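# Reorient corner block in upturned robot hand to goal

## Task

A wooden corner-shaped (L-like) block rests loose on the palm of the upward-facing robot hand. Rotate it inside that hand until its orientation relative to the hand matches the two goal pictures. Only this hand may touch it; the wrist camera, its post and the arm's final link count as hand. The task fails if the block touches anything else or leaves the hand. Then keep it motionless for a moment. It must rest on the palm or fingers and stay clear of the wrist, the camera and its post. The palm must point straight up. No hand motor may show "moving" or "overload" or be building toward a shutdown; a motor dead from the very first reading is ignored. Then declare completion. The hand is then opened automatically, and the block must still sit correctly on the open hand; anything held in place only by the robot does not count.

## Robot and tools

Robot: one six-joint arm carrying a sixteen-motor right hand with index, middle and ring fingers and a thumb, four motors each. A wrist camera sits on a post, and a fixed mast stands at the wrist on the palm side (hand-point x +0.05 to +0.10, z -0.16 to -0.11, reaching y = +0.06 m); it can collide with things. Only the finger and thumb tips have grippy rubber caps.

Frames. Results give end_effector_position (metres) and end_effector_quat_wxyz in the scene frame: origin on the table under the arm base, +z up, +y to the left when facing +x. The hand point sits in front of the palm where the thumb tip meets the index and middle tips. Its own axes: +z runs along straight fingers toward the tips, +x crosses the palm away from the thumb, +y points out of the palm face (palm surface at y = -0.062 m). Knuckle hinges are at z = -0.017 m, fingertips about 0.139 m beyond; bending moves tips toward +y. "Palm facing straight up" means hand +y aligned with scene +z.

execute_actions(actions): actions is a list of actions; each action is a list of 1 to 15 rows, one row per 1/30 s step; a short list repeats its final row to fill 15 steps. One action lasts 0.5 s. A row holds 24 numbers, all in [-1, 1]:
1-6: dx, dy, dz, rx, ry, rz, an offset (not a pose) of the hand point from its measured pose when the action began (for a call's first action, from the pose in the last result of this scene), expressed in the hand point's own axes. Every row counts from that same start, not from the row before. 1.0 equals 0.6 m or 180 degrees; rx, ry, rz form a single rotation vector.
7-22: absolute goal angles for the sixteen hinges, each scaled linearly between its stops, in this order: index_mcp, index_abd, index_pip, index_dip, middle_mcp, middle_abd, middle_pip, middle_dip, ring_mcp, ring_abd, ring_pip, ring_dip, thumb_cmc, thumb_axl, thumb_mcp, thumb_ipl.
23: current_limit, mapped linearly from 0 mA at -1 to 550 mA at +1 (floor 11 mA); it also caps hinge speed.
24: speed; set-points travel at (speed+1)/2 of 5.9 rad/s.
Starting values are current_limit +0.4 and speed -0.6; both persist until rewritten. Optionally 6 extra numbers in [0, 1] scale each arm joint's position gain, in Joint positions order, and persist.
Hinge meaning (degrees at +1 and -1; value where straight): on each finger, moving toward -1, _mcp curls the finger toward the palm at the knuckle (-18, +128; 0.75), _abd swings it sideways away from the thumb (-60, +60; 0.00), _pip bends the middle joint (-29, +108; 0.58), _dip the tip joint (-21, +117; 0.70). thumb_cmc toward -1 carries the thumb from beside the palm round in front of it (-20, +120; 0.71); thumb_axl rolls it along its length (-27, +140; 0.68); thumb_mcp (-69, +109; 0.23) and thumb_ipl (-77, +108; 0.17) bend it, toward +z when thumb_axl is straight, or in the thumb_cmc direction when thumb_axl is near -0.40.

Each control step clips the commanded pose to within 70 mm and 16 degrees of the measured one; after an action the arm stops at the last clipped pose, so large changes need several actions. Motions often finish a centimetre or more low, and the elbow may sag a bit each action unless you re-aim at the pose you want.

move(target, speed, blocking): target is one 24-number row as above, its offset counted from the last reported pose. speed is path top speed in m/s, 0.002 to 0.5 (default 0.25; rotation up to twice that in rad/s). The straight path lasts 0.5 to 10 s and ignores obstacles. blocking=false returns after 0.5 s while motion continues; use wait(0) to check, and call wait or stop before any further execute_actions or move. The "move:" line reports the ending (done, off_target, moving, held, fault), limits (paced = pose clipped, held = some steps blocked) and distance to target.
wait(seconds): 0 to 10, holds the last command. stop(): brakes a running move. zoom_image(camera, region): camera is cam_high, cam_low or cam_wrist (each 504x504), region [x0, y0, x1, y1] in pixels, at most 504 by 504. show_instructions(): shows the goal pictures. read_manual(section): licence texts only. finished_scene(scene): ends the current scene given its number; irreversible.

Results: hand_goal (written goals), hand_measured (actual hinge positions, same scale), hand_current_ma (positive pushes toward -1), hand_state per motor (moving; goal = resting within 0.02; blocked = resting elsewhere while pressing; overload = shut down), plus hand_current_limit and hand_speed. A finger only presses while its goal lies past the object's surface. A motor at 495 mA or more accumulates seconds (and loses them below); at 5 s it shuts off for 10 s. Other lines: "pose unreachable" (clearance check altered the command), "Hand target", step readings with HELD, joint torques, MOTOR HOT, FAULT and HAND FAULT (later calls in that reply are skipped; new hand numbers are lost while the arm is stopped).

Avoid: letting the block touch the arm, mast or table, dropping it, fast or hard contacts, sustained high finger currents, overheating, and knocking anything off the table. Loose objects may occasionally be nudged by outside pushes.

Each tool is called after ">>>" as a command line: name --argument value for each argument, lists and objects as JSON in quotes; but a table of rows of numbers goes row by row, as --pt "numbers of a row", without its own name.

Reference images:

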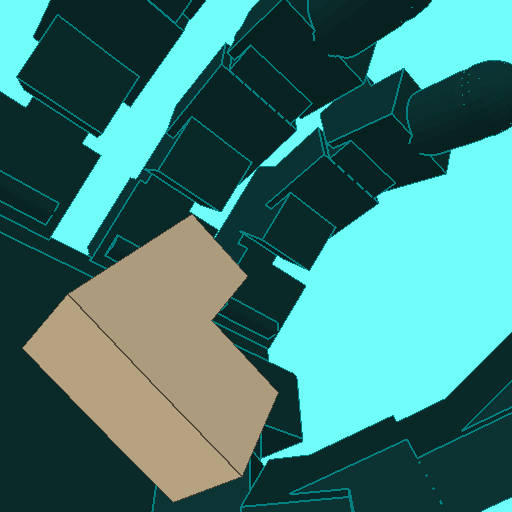

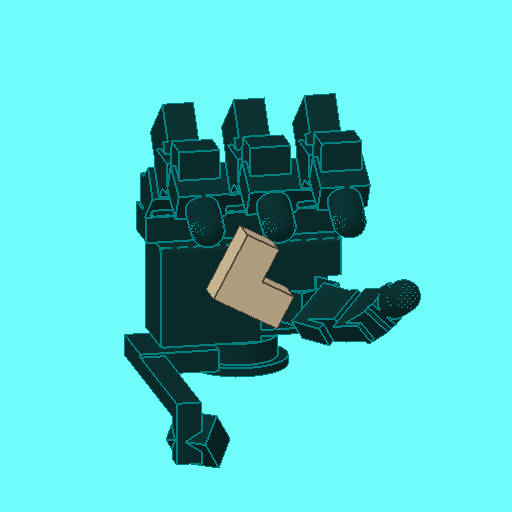

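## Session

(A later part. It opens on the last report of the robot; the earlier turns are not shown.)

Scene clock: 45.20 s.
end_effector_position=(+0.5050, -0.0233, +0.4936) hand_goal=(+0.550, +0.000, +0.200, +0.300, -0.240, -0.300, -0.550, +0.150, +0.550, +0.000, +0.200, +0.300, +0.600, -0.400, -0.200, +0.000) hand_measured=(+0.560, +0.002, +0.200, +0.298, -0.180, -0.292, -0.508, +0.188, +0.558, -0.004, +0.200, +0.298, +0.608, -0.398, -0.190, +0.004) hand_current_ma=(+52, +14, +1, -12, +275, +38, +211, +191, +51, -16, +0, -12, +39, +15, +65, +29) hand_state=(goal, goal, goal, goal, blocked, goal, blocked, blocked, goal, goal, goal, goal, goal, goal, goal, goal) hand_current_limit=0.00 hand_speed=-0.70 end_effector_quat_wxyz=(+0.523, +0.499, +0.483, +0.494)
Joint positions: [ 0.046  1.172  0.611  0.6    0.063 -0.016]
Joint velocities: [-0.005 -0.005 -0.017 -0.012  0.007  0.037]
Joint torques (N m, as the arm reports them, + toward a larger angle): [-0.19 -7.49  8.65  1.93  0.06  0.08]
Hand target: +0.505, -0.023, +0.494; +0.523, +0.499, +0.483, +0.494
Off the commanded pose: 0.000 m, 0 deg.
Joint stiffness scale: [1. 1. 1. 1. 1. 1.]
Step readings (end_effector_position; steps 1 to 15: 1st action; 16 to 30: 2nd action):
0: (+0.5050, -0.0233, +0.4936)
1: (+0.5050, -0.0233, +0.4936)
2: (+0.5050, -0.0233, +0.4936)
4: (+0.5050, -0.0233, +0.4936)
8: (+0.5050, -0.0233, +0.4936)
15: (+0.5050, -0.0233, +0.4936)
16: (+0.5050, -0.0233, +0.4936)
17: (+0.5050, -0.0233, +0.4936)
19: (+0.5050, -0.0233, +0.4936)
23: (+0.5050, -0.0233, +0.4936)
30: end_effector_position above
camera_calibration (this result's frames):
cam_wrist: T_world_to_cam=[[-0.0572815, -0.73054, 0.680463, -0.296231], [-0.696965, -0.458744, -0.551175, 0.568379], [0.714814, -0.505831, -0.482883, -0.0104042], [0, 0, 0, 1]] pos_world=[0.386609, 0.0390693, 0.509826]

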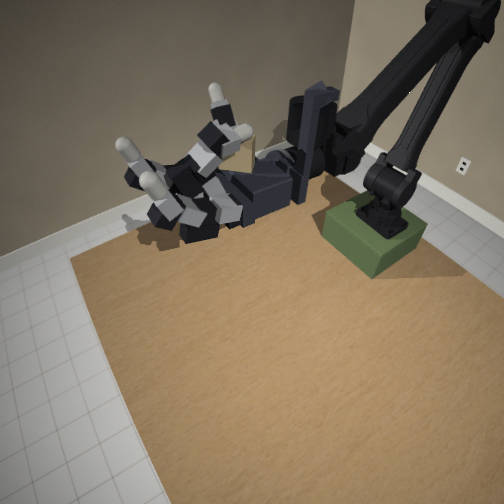

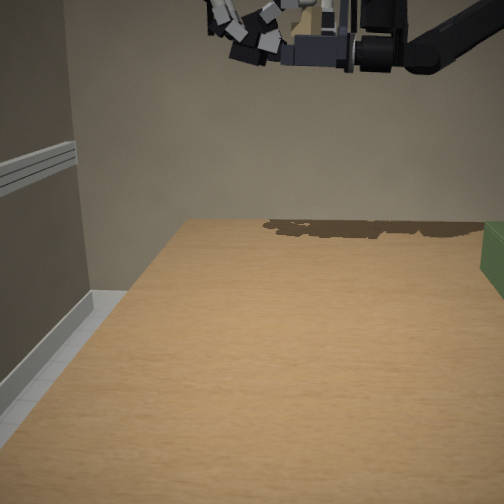

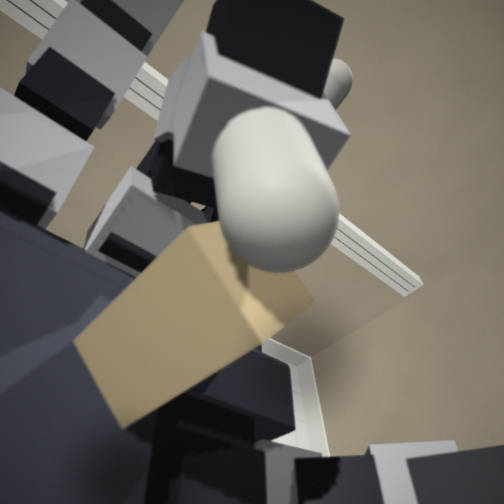

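Pressing. Sweep toward the thumb.

>>> execute_actions --actions '[[[0,0,0,0,0,0,0.55,0.3,0.2,0.3,-0.24,0.1,-0.55,0.15,0.55,0,0.2,0.3,0.6,-0.4,-0.2,0.0,0.1,-0.75]],[[0,0,0,0,0,0,0.55,0.3,0.2,0.3,-0.24,0.1,-0.55,0.15,0.55,0,0.2,0.3,0.6,-0.4,-0.2,0.0,0.1,-0.75]]]'

>>> zoom_image --camera "cam_high" --region '[170, 60, 310, 200]'

Scene clock: 46.43 s.
end_effector_position=(+0.5050, -0.0233, +0.4936) hand_goal=(+0.550, +0.300, +0.200, +0.300, -0.240, +0.100, -0.550, +0.150, +0.550, +0.000, +0.200, +0.300, +0.600, -0.400, -0.200, +0.000) hand_measured=(+0.560, +0.298, +0.200, +0.298, -0.184, +0.088, -0.508, +0.186, +0.558, -0.004, +0.200, +0.298, +0.608, -0.398, -0.190, +0.004) hand_current_ma=(+52, -12, +1, -12, +298, -49, +211, +186, +51, -16, +0, -12, +39, +15, +64, +29) hand_state=(goal, goal, goal, goal, blocked, goal, blocked, blocked, goal, goal, goal, goal, goal, goal, goal, goal) hand_current_limit=0.10 hand_speed=-0.75 end_effector_quat_wxyz=(+0.523, +0.499, +0.483, +0.494)
Joint positions: [ 0.046  1.172  0.611  0.6    0.063 -0.016]
Joint velocities: [-0.005  0.005 -0.007  0.002 -0.022 -0.037]
Joint torques (N m, as the arm reports them, + toward a larger angle): [-0.02 -7.46  8.68  2.    0.07  0.06]
Hand target: +0.505, -0.023, +0.494; +0.523, +0.499, +0.483, +0.494
Off the commanded pose: 0.000 m, 0 deg.
Joint stiffness scale: [1. 1. 1. 1. 1. 1.]
Step readings (end_effector_position; steps 1 to 15: 1st action; 16 to 30: 2nd action):
0: (+0.5050, -0.0233, +0.4936)
1: (+0.5050, -0.0233, +0.4936)
2: (+0.5050, -0.0233, +0.4936)
4: (+0.5050, -0.0233, +0.4936)
8: (+0.5050, -0.0233, +0.4936)
15: (+0.5050, -0.0233, +0.4936)
16: (+0.5050, -0.0233, +0.4936)
17: (+0.5050, -0.0233, +0.4936)
19: (+0.5050, -0.0233, +0.4936)
23: (+0.5050, -0.0233, +0.4936)
30: end_effector_position above
camera_calibration (this result's frames):
cam_wrist: T_world_to_cam=[[-0.0572815, -0.73054, 0.680463, -0.296231], [-0.696965, -0.458744, -0.551175, 0.568379], [0.714814, -0.505831, -0.482883, -0.0104042], [0, 0, 0, 1]] pos_world=[0.386609, 0.0390693, 0.509826]

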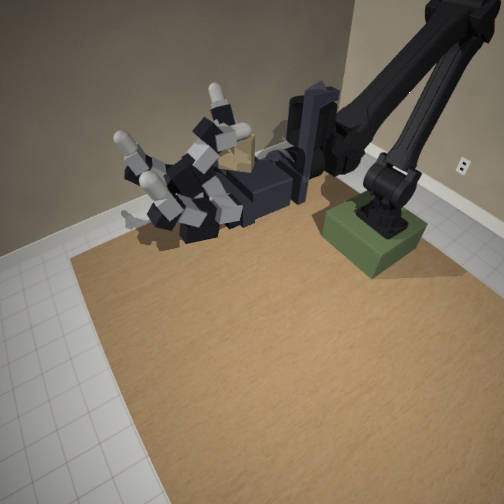

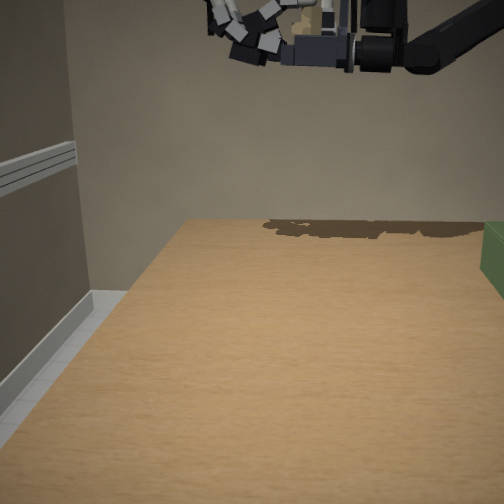

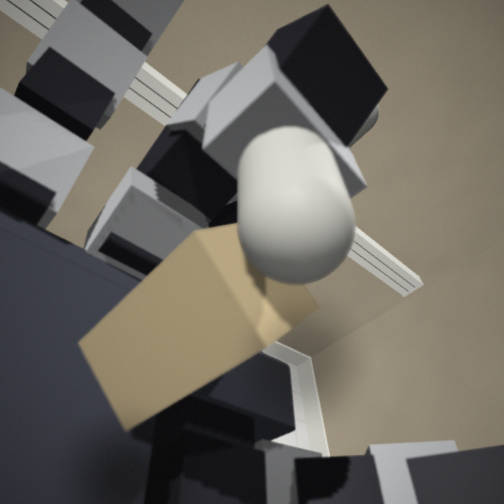

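Region (170, 60, 310, 200) of cam_high's 504x504 image, scaled by 3.600, with more detail than that image has.

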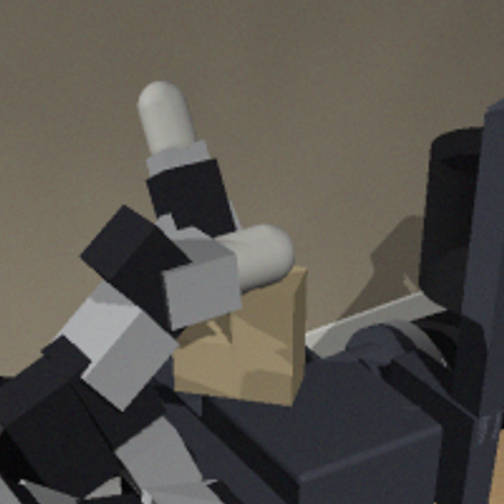

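>>> execute_actions --actions '[[[0,0,0,0,0,0,0.55,0.3,0.2,0.3,-0.36,0.2,-0.45,0.2,0.55,0,0.2,0.3,0.6,-0.4,-0.2,0.0,0.1,-0.75]],[[0,0,0,0,0,0,0.55,0.3,0.2,0.3,-0.36,0.2,-0.45,0.2,0.55,0,0.2,0.3,0.6,-0.4,-0.2,0.0,0.1,-0.75]]]'

>>> zoom_image --camera "cam_high" --region '[170, 60, 310, 200]'

Scene clock: 48.07 s.
end_effector_position=(+0.5050, -0.0233, +0.4936) hand_goal=(+0.550, +0.300, +0.200, +0.300, -0.360, +0.200, -0.450, +0.200, +0.550, +0.000, +0.200, +0.300, +0.600, -0.400, -0.200, +0.000) hand_measured=(+0.560, +0.298, +0.200, +0.298, -0.286, +0.194, -0.428, +0.206, +0.558, -0.004, +0.200, +0.298, +0.608, -0.398, -0.190, +0.004) hand_current_ma=(+52, -12, +1, -12, +302, -24, +106, +30, +51, -16, +0, -12, +39, +15, +64, +29) hand_state=(goal, goal, goal, goal, blocked, goal, blocked, goal, goal, goal, goal, goal, goal, goal, goal, goal) hand_current_limit=0.10 hand_speed=-0.75 end_effector_quat_wxyz=(+0.523, +0.499, +0.483, +0.494)
Joint positions: [ 0.046  1.172  0.611  0.6    0.063 -0.016]
Joint velocities: [-0.015 -0.015  0.002 -0.002 -0.051 -0.066]
Joint torques (N m, as the arm reports them, + toward a larger angle): [-0.31 -7.59  8.74  1.98  0.06  0.05]
Hand target: +0.505, -0.023, +0.494; +0.523, +0.499, +0.483, +0.494
Off the commanded pose: 0.000 m, 0 deg.
Joint stiffness scale: [1. 1. 1. 1. 1. 1.]
Step readings (end_effector_position; steps 1 to 15: 1st action; 16 to 30: 2nd action):
0: (+0.5050, -0.0233, +0.4936)
1: (+0.5050, -0.0233, +0.4936)
2: (+0.5050, -0.0233, +0.4936)
4: (+0.5050, -0.0233, +0.4936)
8: (+0.5050, -0.0233, +0.4936)
15: (+0.5050, -0.0233, +0.4936)
16: (+0.5050, -0.0233, +0.4936)
17: (+0.5050, -0.0233, +0.4936)
19: (+0.5050, -0.0233, +0.4936)
23: (+0.5050, -0.0233, +0.4936)
30: end_effector_position above
camera_calibration (this result's frames):
cam_wrist: T_world_to_cam=[[-0.0572815, -0.73054, 0.680463, -0.296231], [-0.696965, -0.458744, -0.551175, 0.568379], [0.714814, -0.505831, -0.482883, -0.0104042], [0, 0, 0, 1]] pos_world=[0.386609, 0.0390693, 0.509826]

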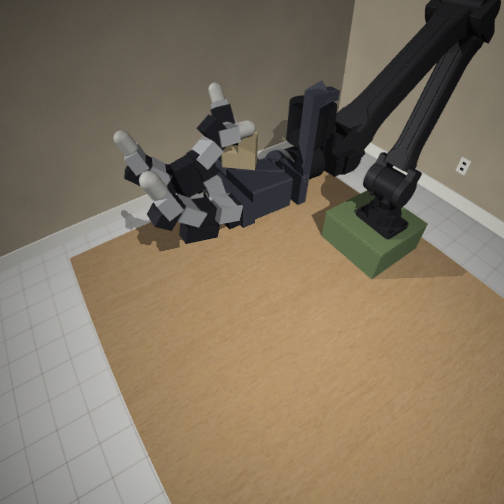

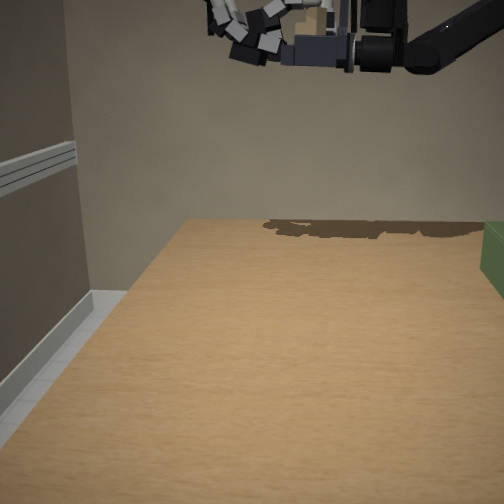

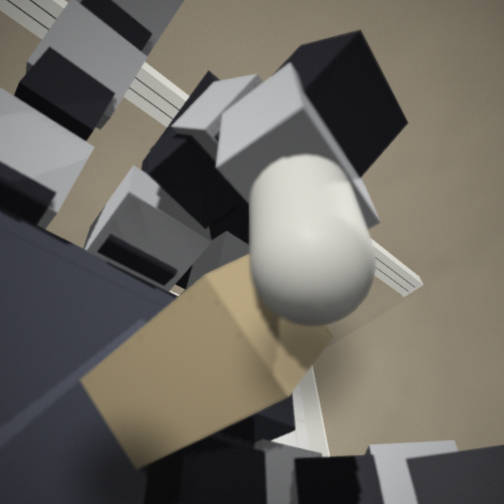

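Region (170, 60, 310, 200) of cam_high's 504x504 image, scaled by 3.600, with more detail than that image has.

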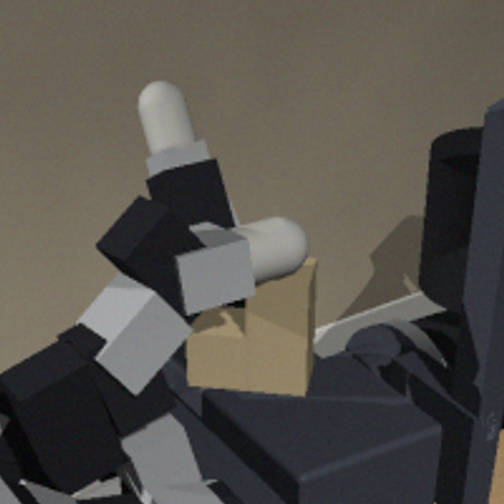

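>>> execute_actions --actions '[[[0,0,0,0,0,0,0.55,0,0.2,0.3,-0.2,0.1,-0.2,0.4,0.55,0,0.2,0.3,0.3,-0.16,0.1,-0.3,0.1,-0.5]],[[0,0,0,0,0,0,0.55,0,0.2,0.3,0.4,0,0,0.3,0.55,0,0.2,0.3,-0.15,-0.16,0.1,-0.5,0.1,-0.2]],[[0,0,0,0,0,0,0.55,0,0.2,0.3,0.55,0,0.2,0.3,0.55,0,0.2,0.3,-0.15,-0.16,0.05,-0.7,0.1,-0.5]]]'

>>> zoom_image --camera "cam_high" --region '[170, 60, 310, 200]'

>>> zoom_image --camera "cam_low" --region '[230, 0, 370, 80]'

Scene clock: 51.17 s.
end_effector_position=(+0.5050, -0.0233, +0.4936) hand_goal=(+0.550, +0.000, +0.200, +0.300, +0.550, +0.000, +0.200, +0.300, +0.550, +0.000, +0.200, +0.300, -0.150, -0.160, +0.050, -0.700) hand_measured=(+0.560, +0.002, +0.200, +0.298, +0.558, +0.004, +0.200, +0.302, +0.558, -0.004, +0.200, +0.298, -0.142, -0.162, +0.052, -0.700) hand_current_ma=(+52, +14, +1, -12, +59, +16, +0, +12, +51, -16, +0, -12, +39, -12, +9, +3) hand_state=(goal, goal, goal, goal, moving, goal, goal, goal, goal, goal, goal, goal, goal, goal, goal, goal) hand_current_limit=0.10 hand_speed=-0.50 end_effector_quat_wxyz=(+0.523, +0.499, +0.483, +0.494)
Joint positions: [ 0.046  1.172  0.611  0.6    0.063 -0.016]
Joint velocities: [-0.034  0.015 -0.007  0.002 -0.022 -0.022]
Joint torques (N m, as the arm reports them, + toward a larger angle): [-0.05 -8.02  8.72  2.06  0.06  0.13]
Hand target: +0.505, -0.023, +0.494; +0.523, +0.499, +0.483, +0.494
Off the commanded pose: 0.000 m, 0 deg.
Joint stiffness scale: [1. 1. 1. 1. 1. 1.]
Step readings (end_effector_position; steps 1 to 15: 1st action; 16 to 30: 2nd action; 31 to 45: 3rd action):
0: (+0.5050, -0.0233, +0.4936)
1: (+0.5050, -0.0233, +0.4936)
2: (+0.5050, -0.0233, +0.4936)
4: (+0.5050, -0.0233, +0.4936)
8: (+0.5050, -0.0233, +0.4936)
15: (+0.5050, -0.0233, +0.4936)
16: (+0.5050, -0.0233, +0.4936)
17: (+0.5050, -0.0233, +0.4936)
19: (+0.5050, -0.0233, +0.4936)
23: (+0.5050, -0.0233, +0.4936)
30: (+0.5050, -0.0233, +0.4936)
31: (+0.5050, -0.0233, +0.4936)
32: (+0.5050, -0.0233, +0.4936)
34: (+0.5050, -0.0233, +0.4936)
38: (+0.5050, -0.0233, +0.4936)
45: end_effector_position above
camera_calibration (this result's frames):
cam_wrist: T_world_to_cam=[[-0.0572815, -0.73054, 0.680463, -0.296231], [-0.696965, -0.458744, -0.551175, 0.568379], [0.714814, -0.505831, -0.482883, -0.0104042], [0, 0, 0, 1]] pos_world=[0.386609, 0.0390693, 0.509826]

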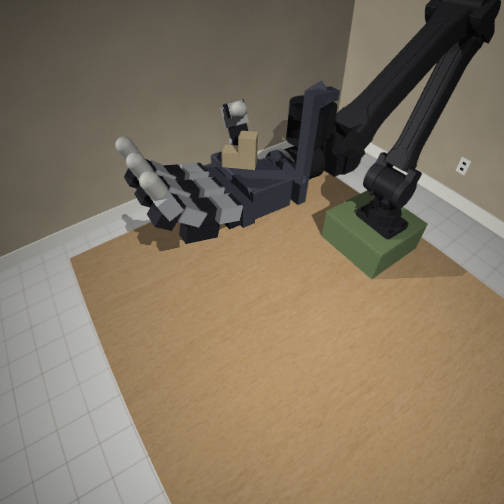

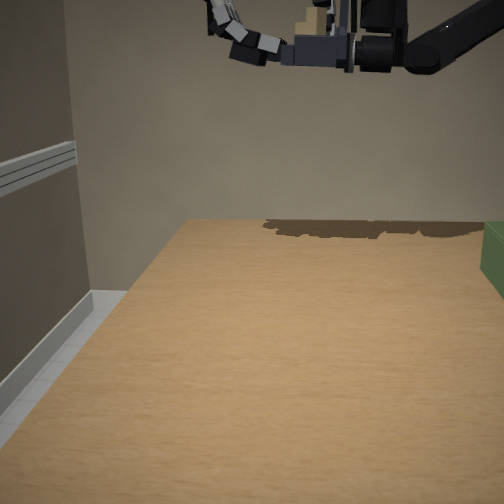

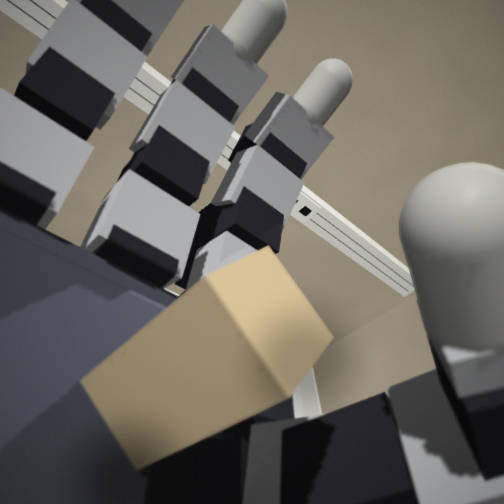

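Region (170, 60, 310, 200) of cam_high's 504x504 image, scaled by 3.600, with more detail than that image has.

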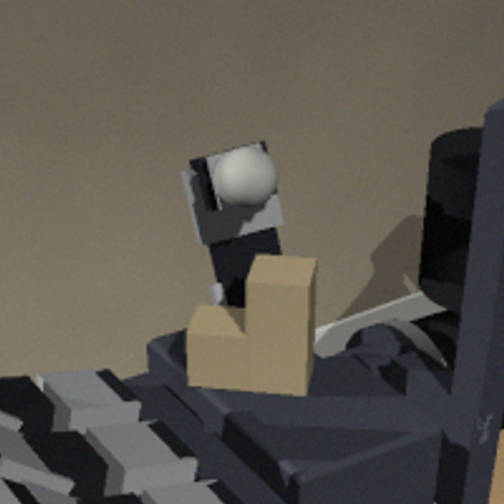

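Region (230, 0, 370, 80) of cam_low's 504x504 image, scaled by 3.600, with more detail than that image has; it fills the top 288 rows of this view, and the rest is white.

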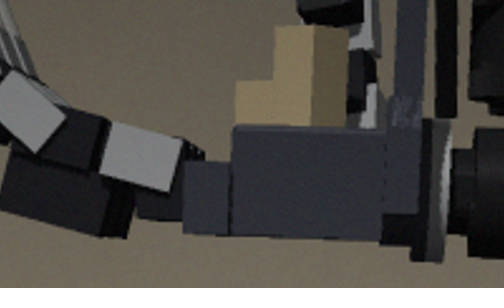

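>>> execute_actions --actions '[[[0,0,0,0,0,0,0.55,0,0.2,0.3,0.55,0,0.2,0.3,0.55,0,0.2,0.3,-0.3,-0.25,0.05,-0.95,0.1,-0.6]],[[0,0,0,0,0,0,0.55,0,0.2,0.3,0.55,0,0.2,0.3,0.55,0,0.2,0.3,-0.3,-0.25,0.05,-0.95,0.1,-0.6]]]'

>>> zoom_image --camera "cam_high" --region '[170, 60, 310, 200]'

>>> zoom_image --camera "cam_low" --region '[230, 0, 370, 80]'

Scene clock: 52.63 s.
end_effector_position=(+0.5050, -0.0233, +0.4936) hand_goal=(+0.550, +0.000, +0.200, +0.300, +0.550, +0.000, +0.200, +0.300, +0.550, +0.000, +0.200, +0.300, -0.300, -0.250, +0.050, -0.950) hand_measured=(+0.560, +0.002, +0.200, +0.298, +0.560, +0.004, +0.200, +0.302, +0.558, -0.004, +0.200, +0.298, -0.296, -0.250, +0.056, -0.918) hand_current_ma=(+52, +14, +1, -12, +49, +16, +0, +12, +51, -16, +0, -12, +17, +0, +39, +216) hand_state=(goal, goal, goal, goal, goal, goal, goal, goal, goal, goal, goal, goal, goal, goal, goal, blocked) hand_current_limit=0.10 hand_speed=-0.60 end_effector_quat_wxyz=(+0.523, +0.499, +0.483, +0.494)
Joint positions: [ 0.046  1.172  0.611  0.6    0.063 -0.016]
Joint velocities: [-0.005  0.015  0.012 -0.012  0.022 -0.081]
Joint torques (N m, as the arm reports them, + toward a larger angle): [-0.18 -7.58  8.75  2.    0.05  0.12]
Hand target: +0.505, -0.023, +0.494; +0.523, +0.499, +0.483, +0.494
Off the commanded pose: 0.000 m, 0 deg.
Joint stiffness scale: [1. 1. 1. 1. 1. 1.]
Step readings (end_effector_position; steps 1 to 15: 1st action; 16 to 30: 2nd action):
0: (+0.5050, -0.0233, +0.4936)
1: (+0.5050, -0.0233, +0.4936)
2: (+0.5050, -0.0233, +0.4936)
4: (+0.5050, -0.0233, +0.4936)
8: (+0.5050, -0.0233, +0.4936)
15: (+0.5050, -0.0233, +0.4936)
16: (+0.5050, -0.0233, +0.4936)
17: (+0.5050, -0.0233, +0.4936)
19: (+0.5050, -0.0233, +0.4936)
23: (+0.5050, -0.0233, +0.4936)
30: end_effector_position above
camera_calibration (this result's frames):
cam_wrist: T_world_to_cam=[[-0.0572815, -0.73054, 0.680463, -0.296231], [-0.696965, -0.458744, -0.551175, 0.568379], [0.714814, -0.505831, -0.482883, -0.0104042], [0, 0, 0, 1]] pos_world=[0.386609, 0.0390693, 0.509826]

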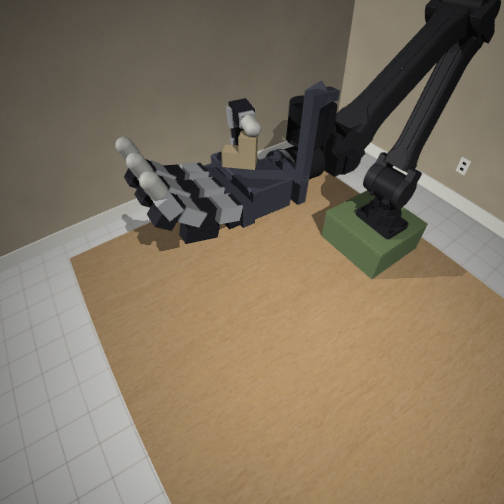

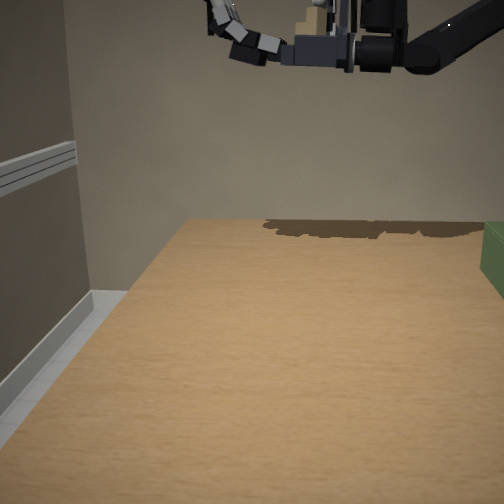

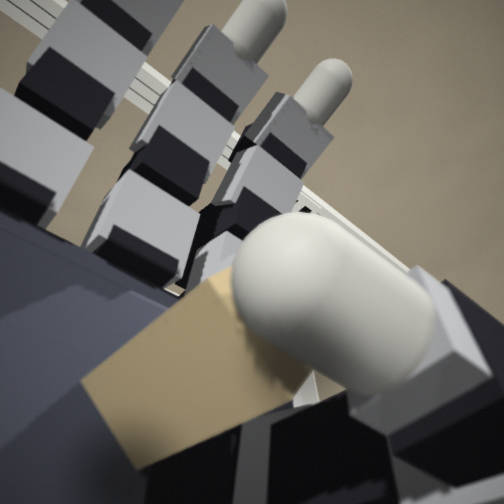

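Region (170, 60, 310, 200) of cam_high's 504x504 image, scaled by 3.600, with more detail than that image has.

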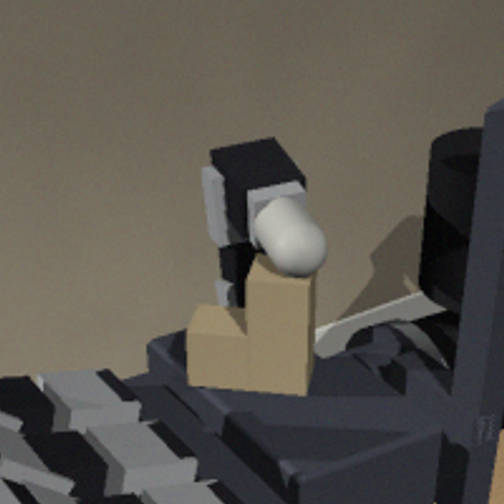

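Region (230, 0, 370, 80) of cam_low's 504x504 image, scaled by 3.600, with more detail than that image has; it fills the top 288 rows of this view, and the rest is white.

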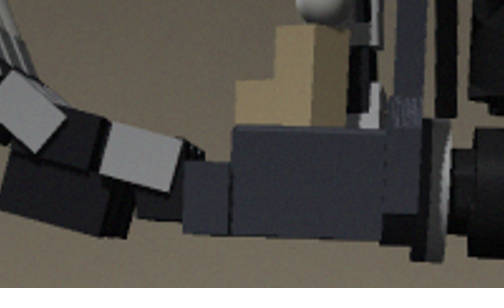

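>>> execute_actions --actions '[[[0,0,0,0,0,0,0.55,0,0.2,0.3,0.55,0,0.2,0.3,0.55,0,0.2,0.3,-0.12,-0.25,-0.08,-1,0.1,-0.75]],[[0,0,0,0,0,0,0.55,0,0.2,0.3,0.55,0,0.2,0.3,0.55,0,0.2,0.3,-0.12,-0.25,-0.08,-1,0.1,-0.75]]]'

>>> zoom_image --camera "cam_high" --region '[170, 60, 310, 200]'

>>> zoom_image --camera "cam_low" --region '[230, 0, 370, 80]'

Scene clock: 53.93 s.
end_effector_position=(+0.5050, -0.0233, +0.4936) hand_goal=(+0.550, +0.000, +0.200, +0.300, +0.550, +0.000, +0.200, +0.300, +0.550, +0.000, +0.200, +0.300, -0.120, -0.250, -0.080, -1.000) hand_measured=(+0.560, +0.002, +0.200, +0.298, +0.560, +0.004, +0.200, +0.302, +0.558, -0.004, +0.200, +0.298, -0.114, -0.260, -0.036, -0.928) hand_current_ma=(+52, +14, +1, -12, +49, +16, +0, +12, +51, -16, +0, -12, +26, -67, +287, +303) hand_state=(goal, goal, goal, goal, goal, goal, goal, goal, goal, goal, goal, goal, goal, goal, blocked, blocked) hand_current_limit=0.10 hand_speed=-0.75 end_effector_quat_wxyz=(+0.523, +0.499, +0.483, +0.494)
Joint positions: [ 0.046  1.172  0.611  0.6    0.063 -0.016]
Joint velocities: [ 0.005 -0.005 -0.002  0.022  0.051  0.066]
Joint torques (N m, as the arm reports them, + toward a larger angle): [-0.19 -7.68  8.74  2.08  0.06  0.1 ]
Hand target: +0.505, -0.023, +0.494; +0.523, +0.499, +0.483, +0.494
Off the commanded pose: 0.000 m, 0 deg.
Joint stiffness scale: [1. 1. 1. 1. 1. 1.]
Step readings (end_effector_position; steps 1 to 15: 1st action; 16 to 30: 2nd action):
0: (+0.5050, -0.0233, +0.4936)
1: (+0.5050, -0.0233, +0.4936)
2: (+0.5050, -0.0233, +0.4936)
4: (+0.5050, -0.0233, +0.4936)
8: (+0.5050, -0.0233, +0.4936)
15: (+0.5050, -0.0233, +0.4936)
16: (+0.5050, -0.0233, +0.4936)
17: (+0.5050, -0.0233, +0.4936)
19: (+0.5050, -0.0233, +0.4936)
23: (+0.5050, -0.0233, +0.4936)
30: end_effector_position above
camera_calibration (this result's frames):
cam_wrist: T_world_to_cam=[[-0.0572815, -0.73054, 0.680463, -0.296231], [-0.696965, -0.458744, -0.551175, 0.568379], [0.714814, -0.505831, -0.482883, -0.0104042], [0, 0, 0, 1]] pos_world=[0.386609, 0.0390693, 0.509826]

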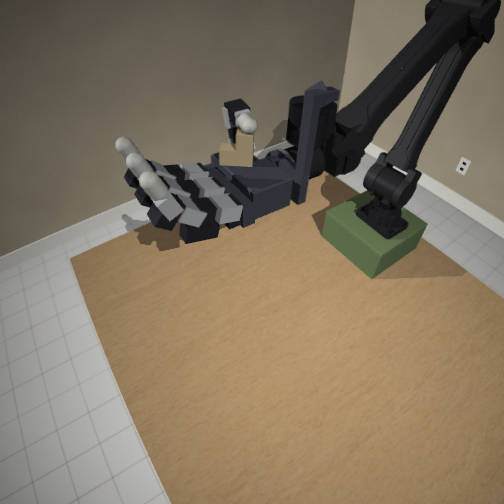

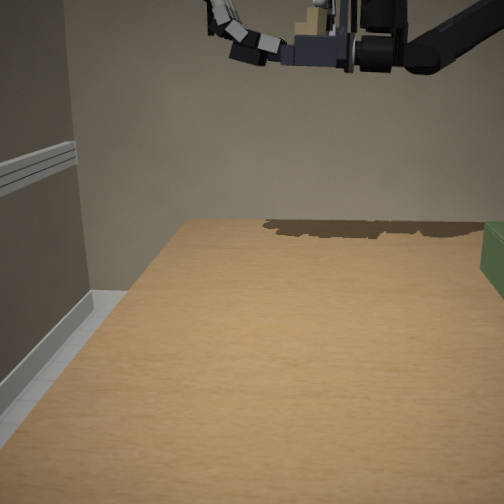

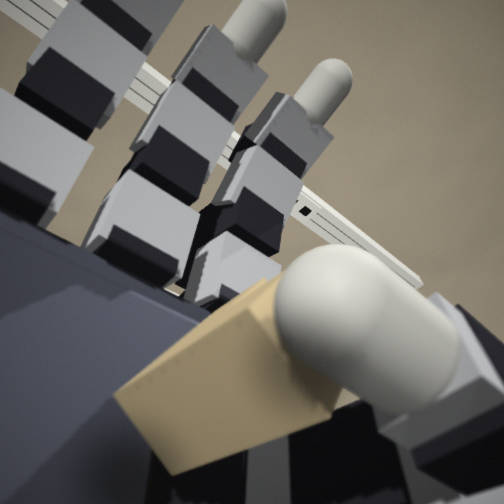

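Region (170, 60, 310, 200) of cam_high's 504x504 image, scaled by 3.600, with more detail than that image has.

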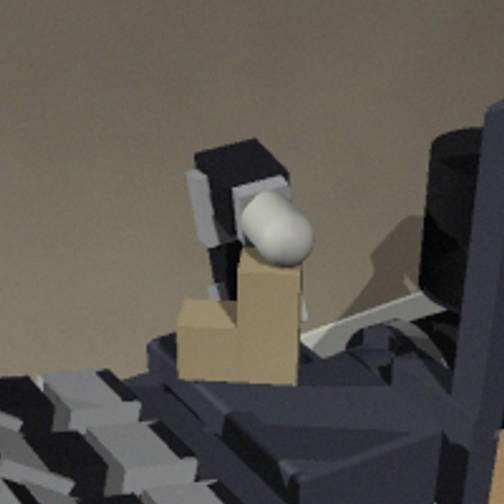

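Region (230, 0, 370, 80) of cam_low's 504x504 image, scaled by 3.600, with more detail than that image has; it fills the top 288 rows of this view, and the rest is white.

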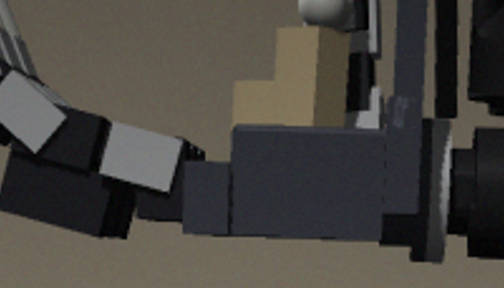

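>>> execute_actions --actions '[[[0,0,0,0,0,0,0.55,0,0.2,0.3,0.55,0,0.2,0.3,0.55,0,0.2,0.3,-0.12,-0.25,0.1,-0.7,0.1,-0.5]],[[0,0,0,0,0,0,0.55,0,0.2,0.3,0.55,0,0.2,0.3,0.55,0,0.2,0.3,0.1,0.1,0.1,-0.7,0.1,-0.3]],[[0,0,0,0,0,0,0.55,0,0.2,0.3,0.55,0,0.2,0.3,0.55,0,0.2,0.3,0.1,0.15,-0.25,-0.8,0.1,-0.5]],[[0,0,0,0,0,0,0.55,0,0.2,0.3,0.55,0,0.2,0.3,0.55,0,0.2,0.3,0.1,0.15,-0.25,-0.8,0.1,-0.5]]]'

>>> zoom_image --camera "cam_high" --region '[170, 60, 310, 200]'

>>> zoom_image --camera "cam_low" --region '[230, 0, 370, 80]'

Scene clock: 57.87 s.
end_effector_position=(+0.5050, -0.0233, +0.4936) hand_goal=(+0.550, +0.000, +0.200, +0.300, +0.550, +0.000, +0.200, +0.300, +0.550, +0.000, +0.200, +0.300, +0.100, +0.150, -0.250, -0.800) hand_measured=(+0.560, +0.002, +0.200, +0.298, +0.560, +0.004, +0.200, +0.302, +0.558, -0.004, +0.200, +0.298, +0.104, +0.150, -0.250, -0.800) hand_current_ma=(+52, +14, +1, -12, +49, +16, +0, +12, +51, -15, +0, -12, +20, -1, +3, +5) hand_state=(goal, goal, goal, goal, goal, goal, goal, goal, goal, goal, goal, goal, goal, goal, goal, goal) hand_current_limit=0.10 hand_speed=-0.50 end_effector_quat_wxyz=(+0.523, +0.499, +0.483, +0.494)
Joint positions: [ 0.046  1.172  0.611  0.6    0.063 -0.016]
Joint velocities: [ 0.005  0.024 -0.007  0.007 -0.022 -0.051]
Joint torques (N m, as the arm reports them, + toward a larger angle): [-0.08 -7.65  8.78  2.13  0.08  0.11]
Hand target: +0.505, -0.023, +0.494; +0.523, +0.499, +0.483, +0.494
Off the commanded pose: 0.000 m, 0 deg.
Joint stiffness scale: [1. 1. 1. 1. 1. 1.]
Step readings (end_effector_position; steps 1 to 15: 1st action; 16 to 30: 2nd action; 31 to 45: 3rd action; 46 to 60: 4th action):
0: (+0.5050, -0.0233, +0.4936)
1: (+0.5050, -0.0233, +0.4936)
2: (+0.5050, -0.0233, +0.4936)
4: (+0.5050, -0.0233, +0.4936)
8: (+0.5050, -0.0233, +0.4936)
15: (+0.5050, -0.0233, +0.4936)
16: (+0.5050, -0.0233, +0.4936)
17: (+0.5050, -0.0233, +0.4936)
19: (+0.5050, -0.0233, +0.4936)
23: (+0.5050, -0.0233, +0.4936)
30: (+0.5050, -0.0233, +0.4936)
31: (+0.5050, -0.0233, +0.4936)
32: (+0.5050, -0.0233, +0.4936)
34: (+0.5050, -0.0233, +0.4936)
38: (+0.5050, -0.0233, +0.4936)
45: (+0.5050, -0.0233, +0.4936)
46: (+0.5050, -0.0233, +0.4936)
47: (+0.5050, -0.0233, +0.4936)
49: (+0.5050, -0.0233, +0.4936)
53: (+0.5050, -0.0233, +0.4936)
60: end_effector_position above
camera_calibration (this result's frames):
cam_wrist: T_world_to_cam=[[-0.0572815, -0.73054, 0.680463, -0.296231], [-0.696965, -0.458744, -0.551175, 0.568379], [0.714814, -0.505831, -0.482883, -0.0104042], [0, 0, 0, 1]] pos_world=[0.386609, 0.0390693, 0.509826]

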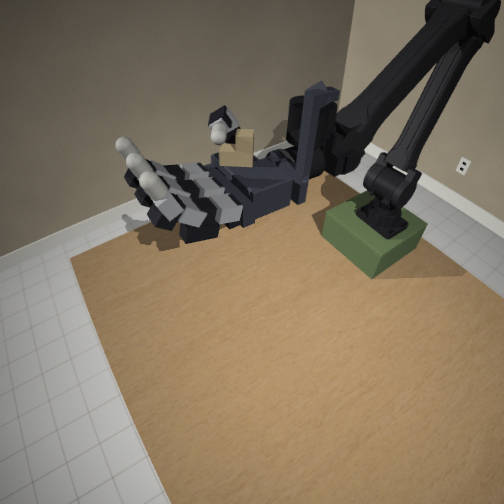

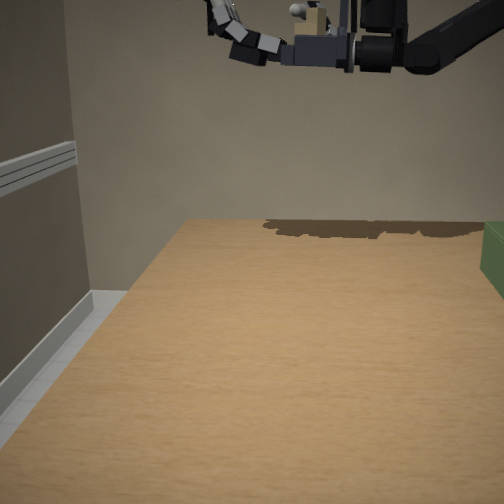

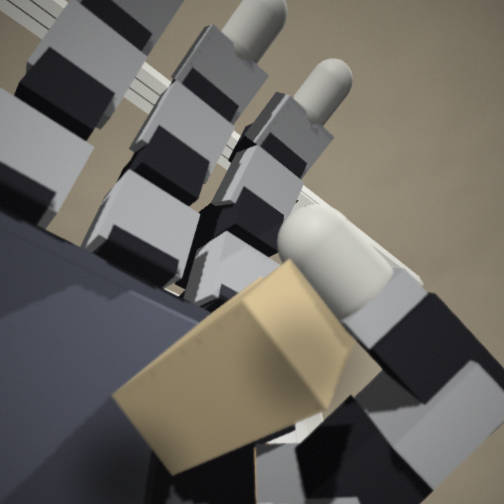

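Region (170, 60, 310, 200) of cam_high's 504x504 image, scaled by 3.600, with more detail than that image has.

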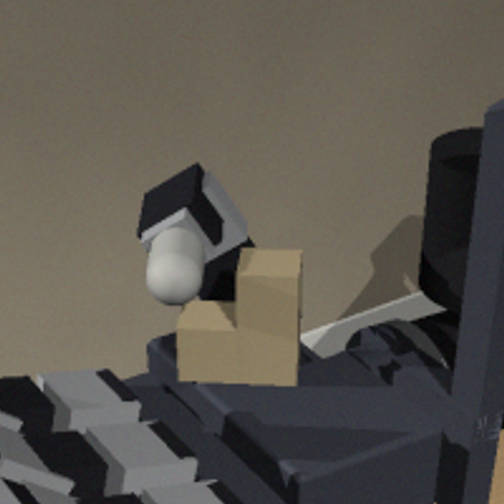

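Region (230, 0, 370, 80) of cam_low's 504x504 image, scaled by 3.600, with more detail than that image has; it fills the top 288 rows of this view, and the rest is white.

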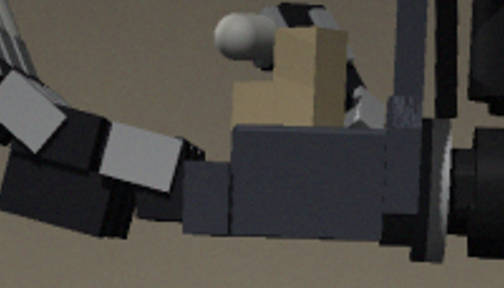

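>>> execute_actions --actions '[[[0,0,0,0,0,0,0.55,0,0.2,0.3,0.55,0,0.2,0.3,0.55,0,0.2,0.3,0.25,0.1,-0.4,-0.85,0.1,-0.5]],[[0,0,0,0,0,0,0.55,0,0.2,0.3,0.55,0,0.2,0.3,0.55,0,0.2,0.3,0.25,0.1,-0.6,-0.9,0.1,-0.6]],[[0,0,0,0,0,0,0.55,0,0.2,0.3,0.55,0,0.2,0.3,0.55,0,0.2,0.3,0.25,0.1,-0.6,-0.9,0.1,-0.6]]]'

>>> zoom_image --camera "cam_high" --region '[170, 60, 310, 200]'

>>> zoom_image --camera "cam_low" --region '[230, 0, 370, 80]'

Scene clock: 60.00 s.
end_effector_position=(+0.5050, -0.0233, +0.4936) hand_goal=(+0.550, +0.000, +0.200, +0.300, +0.550, +0.000, +0.200, +0.300, +0.550, +0.000, +0.200, +0.300, +0.250, +0.100, -0.600, -0.900) hand_measured=(+0.560, +0.002, +0.200, +0.298, +0.560, +0.004, +0.200, +0.302, +0.558, -0.004, +0.200, +0.298, +0.260, +0.096, -0.414, -0.856) hand_current_ma=(+52, +14, +1, -12, +49, +16, +0, +12, +51, -15, +0, -12, +56, -23, +303, +303) hand_state=(goal, goal, goal, goal, goal, goal, goal, goal, goal, goal, goal, goal, goal, goal, blocked, blocked) hand_current_limit=0.10 hand_speed=-0.60 end_effector_quat_wxyz=(+0.523, +0.499, +0.483, +0.494)
Joint positions: [ 0.046  1.172  0.611  0.6    0.063 -0.016]
Joint velocities: [-0.015 -0.015 -0.007 -0.007  0.007  0.007]
Joint torques (N m, as the arm reports them, + toward a larger angle): [-0.13 -7.44  8.75  2.06  0.06  0.11]
Hand target: +0.505, -0.023, +0.494; +0.523, +0.499, +0.483, +0.494
Off the commanded pose: 0.000 m, 0 deg.
Joint stiffness scale: [1. 1. 1. 1. 1. 1.]
Step readings (end_effector_position; steps 1 to 15: 1st action; 16 to 30: 2nd action; 31 to 45: 3rd action):
0: (+0.5050, -0.0233, +0.4936)
1: (+0.5050, -0.0233, +0.4936)
2: (+0.5050, -0.0233, +0.4936)
4: (+0.5050, -0.0233, +0.4936)
8: (+0.5050, -0.0233, +0.4936)
15: (+0.5050, -0.0233, +0.4936)
16: (+0.5050, -0.0233, +0.4936)
17: (+0.5050, -0.0233, +0.4936)
19: (+0.5050, -0.0233, +0.4936)
23: (+0.5050, -0.0233, +0.4936)
30: (+0.5050, -0.0233, +0.4936)
31: (+0.5050, -0.0233, +0.4936)
32: (+0.5050, -0.0233, +0.4936)
34: (+0.5050, -0.0233, +0.4936)
38: (+0.5050, -0.0233, +0.4936)
45: end_effector_position above
camera_calibration (this result's frames):
cam_wrist: T_world_to_cam=[[-0.0572815, -0.73054, 0.680463, -0.296231], [-0.696965, -0.458744, -0.551175, 0.568379], [0.714814, -0.505831, -0.482883, -0.0104042], [0, 0, 0, 1]] pos_world=[0.386609, 0.0390693, 0.509826]

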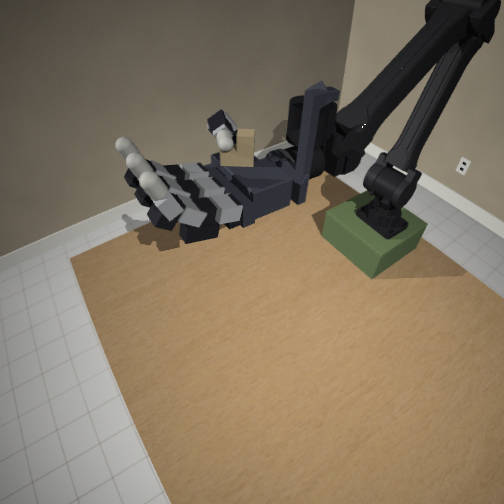

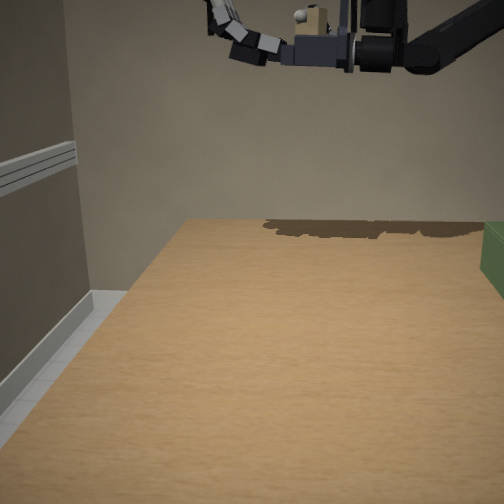

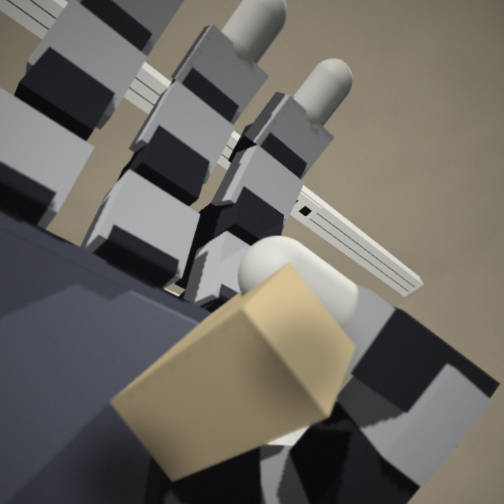

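Region (170, 60, 310, 200) of cam_high's 504x504 image, scaled by 3.600, with more detail than that image has.

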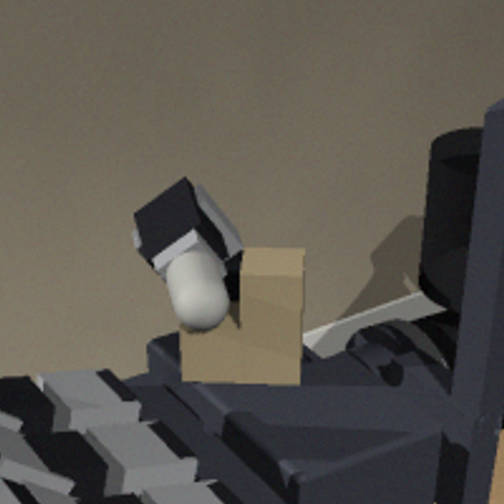

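Region (230, 0, 370, 80) of cam_low's 504x504 image, scaled by 3.600, with more detail than that image has; it fills the top 288 rows of this view, and the rest is white.

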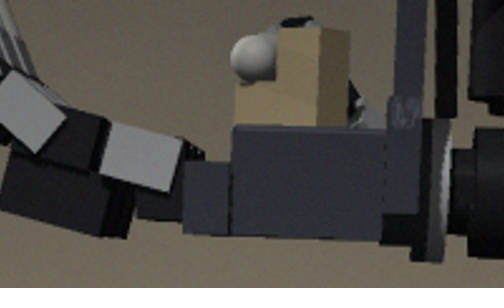

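>>> execute_actions --actions '[[[0,0,0,0,0,0,0.55,0,0.2,0.3,0.55,0,0.2,0.3,0.55,0,0.2,0.3,0.0,0.1,-0.45,-0.88,0.1,-0.75]],[[0,0,0,0,0,0,0.55,0,0.2,0.3,0.55,0,0.2,0.3,0.55,0,0.2,0.3,0.0,0.1,-0.45,-0.88,0.1,-0.75]]]'

>>> zoom_image --camera "cam_high" --region '[170, 60, 310, 200]'

>>> zoom_image --camera "cam_low" --region '[230, 0, 370, 80]'

Scene clock: 61.53 s.
end_effector_position=(+0.5050, -0.0233, +0.4936) hand_goal=(+0.550, +0.000, +0.200, +0.300, +0.550, +0.000, +0.200, +0.300, +0.550, +0.000, +0.200, +0.300, +0.000, +0.100, -0.450, -0.880) hand_measured=(+0.560, +0.002, +0.200, +0.298, +0.560, +0.004, +0.200, +0.302, +0.558, -0.004, +0.200, +0.298, +0.204, +0.090, -0.412, -0.850) hand_current_ma=(+52, +14, +1, -12, +49, +16, +0, +12, +51, -15, +0, -12, +299, -59, +251, +207) hand_state=(goal, goal, goal, goal, goal, goal, goal, goal, goal, goal, goal, goal, blocked, goal, blocked, blocked) hand_current_limit=0.10 hand_speed=-0.75 end_effector_quat_wxyz=(+0.523, +0.499, +0.483, +0.494)
Joint positions: [ 0.046  1.172  0.611  0.6    0.063 -0.016]
Joint velocities: [-0.015 -0.015 -0.002 -0.002  0.007 -0.007]
Joint torques (N m, as the arm reports them, + toward a larger angle): [-0.28 -7.45  8.76  2.07  0.07  0.11]
Hand target: +0.505, -0.023, +0.494; +0.523, +0.499, +0.483, +0.494
Off the commanded pose: 0.000 m, 0 deg.
Joint stiffness scale: [1. 1. 1. 1. 1. 1.]
Step readings (end_effector_position; steps 1 to 15: 1st action; 16 to 30: 2nd action):
0: (+0.5050, -0.0233, +0.4936)
1: (+0.5050, -0.0233, +0.4936)
2: (+0.5050, -0.0233, +0.4936)
4: (+0.5050, -0.0233, +0.4936)
8: (+0.5050, -0.0233, +0.4936)
15: (+0.5050, -0.0233, +0.4936)
16: (+0.5050, -0.0233, +0.4936)
17: (+0.5050, -0.0233, +0.4936)
19: (+0.5050, -0.0233, +0.4936)
23: (+0.5050, -0.0233, +0.4936)
30: end_effector_position above
camera_calibration (this result's frames):
cam_wrist: T_world_to_cam=[[-0.0572815, -0.73054, 0.680463, -0.296231], [-0.696965, -0.458744, -0.551175, 0.568379], [0.714814, -0.505831, -0.482883, -0.0104042], [0, 0, 0, 1]] pos_world=[0.386609, 0.0390693, 0.509826]

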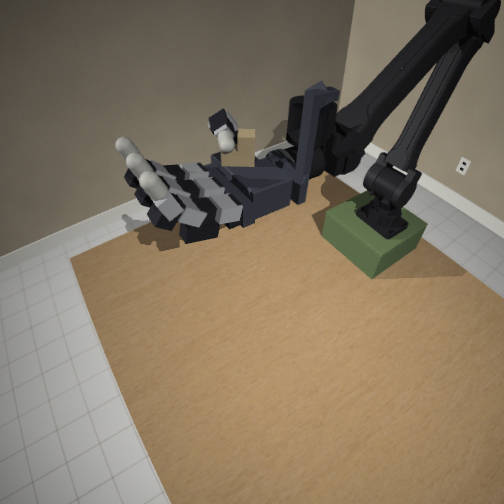

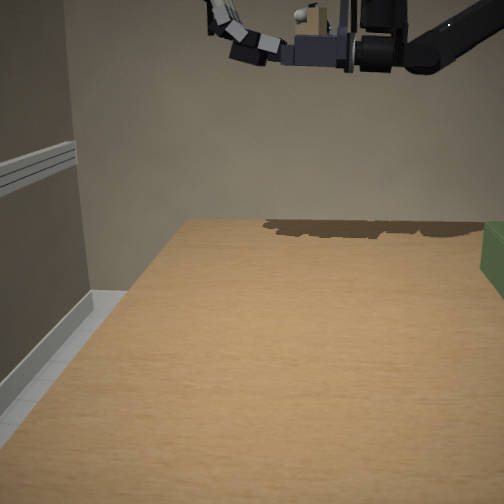

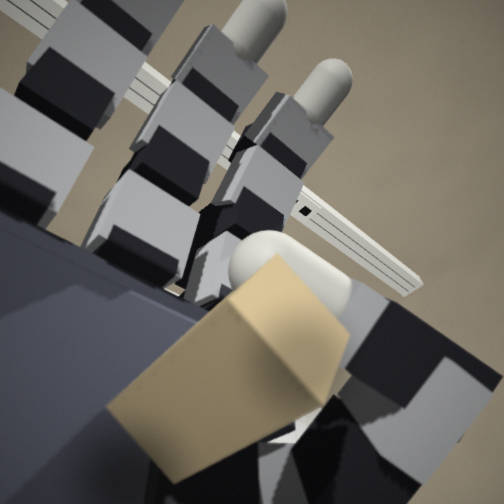

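Region (170, 60, 310, 200) of cam_high's 504x504 image, scaled by 3.600, with more detail than that image has.

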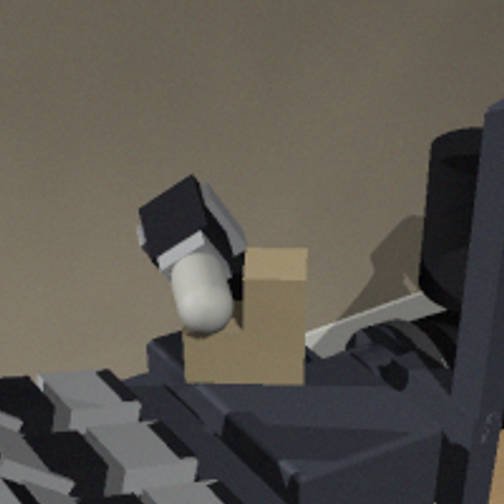

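Region (230, 0, 370, 80) of cam_low's 504x504 image, scaled by 3.600, with more detail than that image has; it fills the top 288 rows of this view, and the rest is white.

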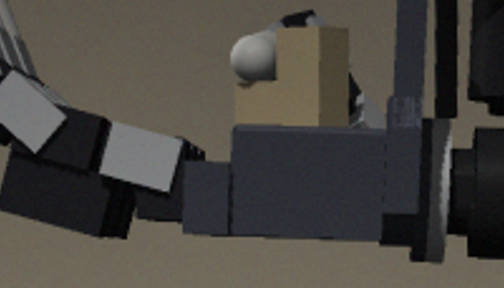

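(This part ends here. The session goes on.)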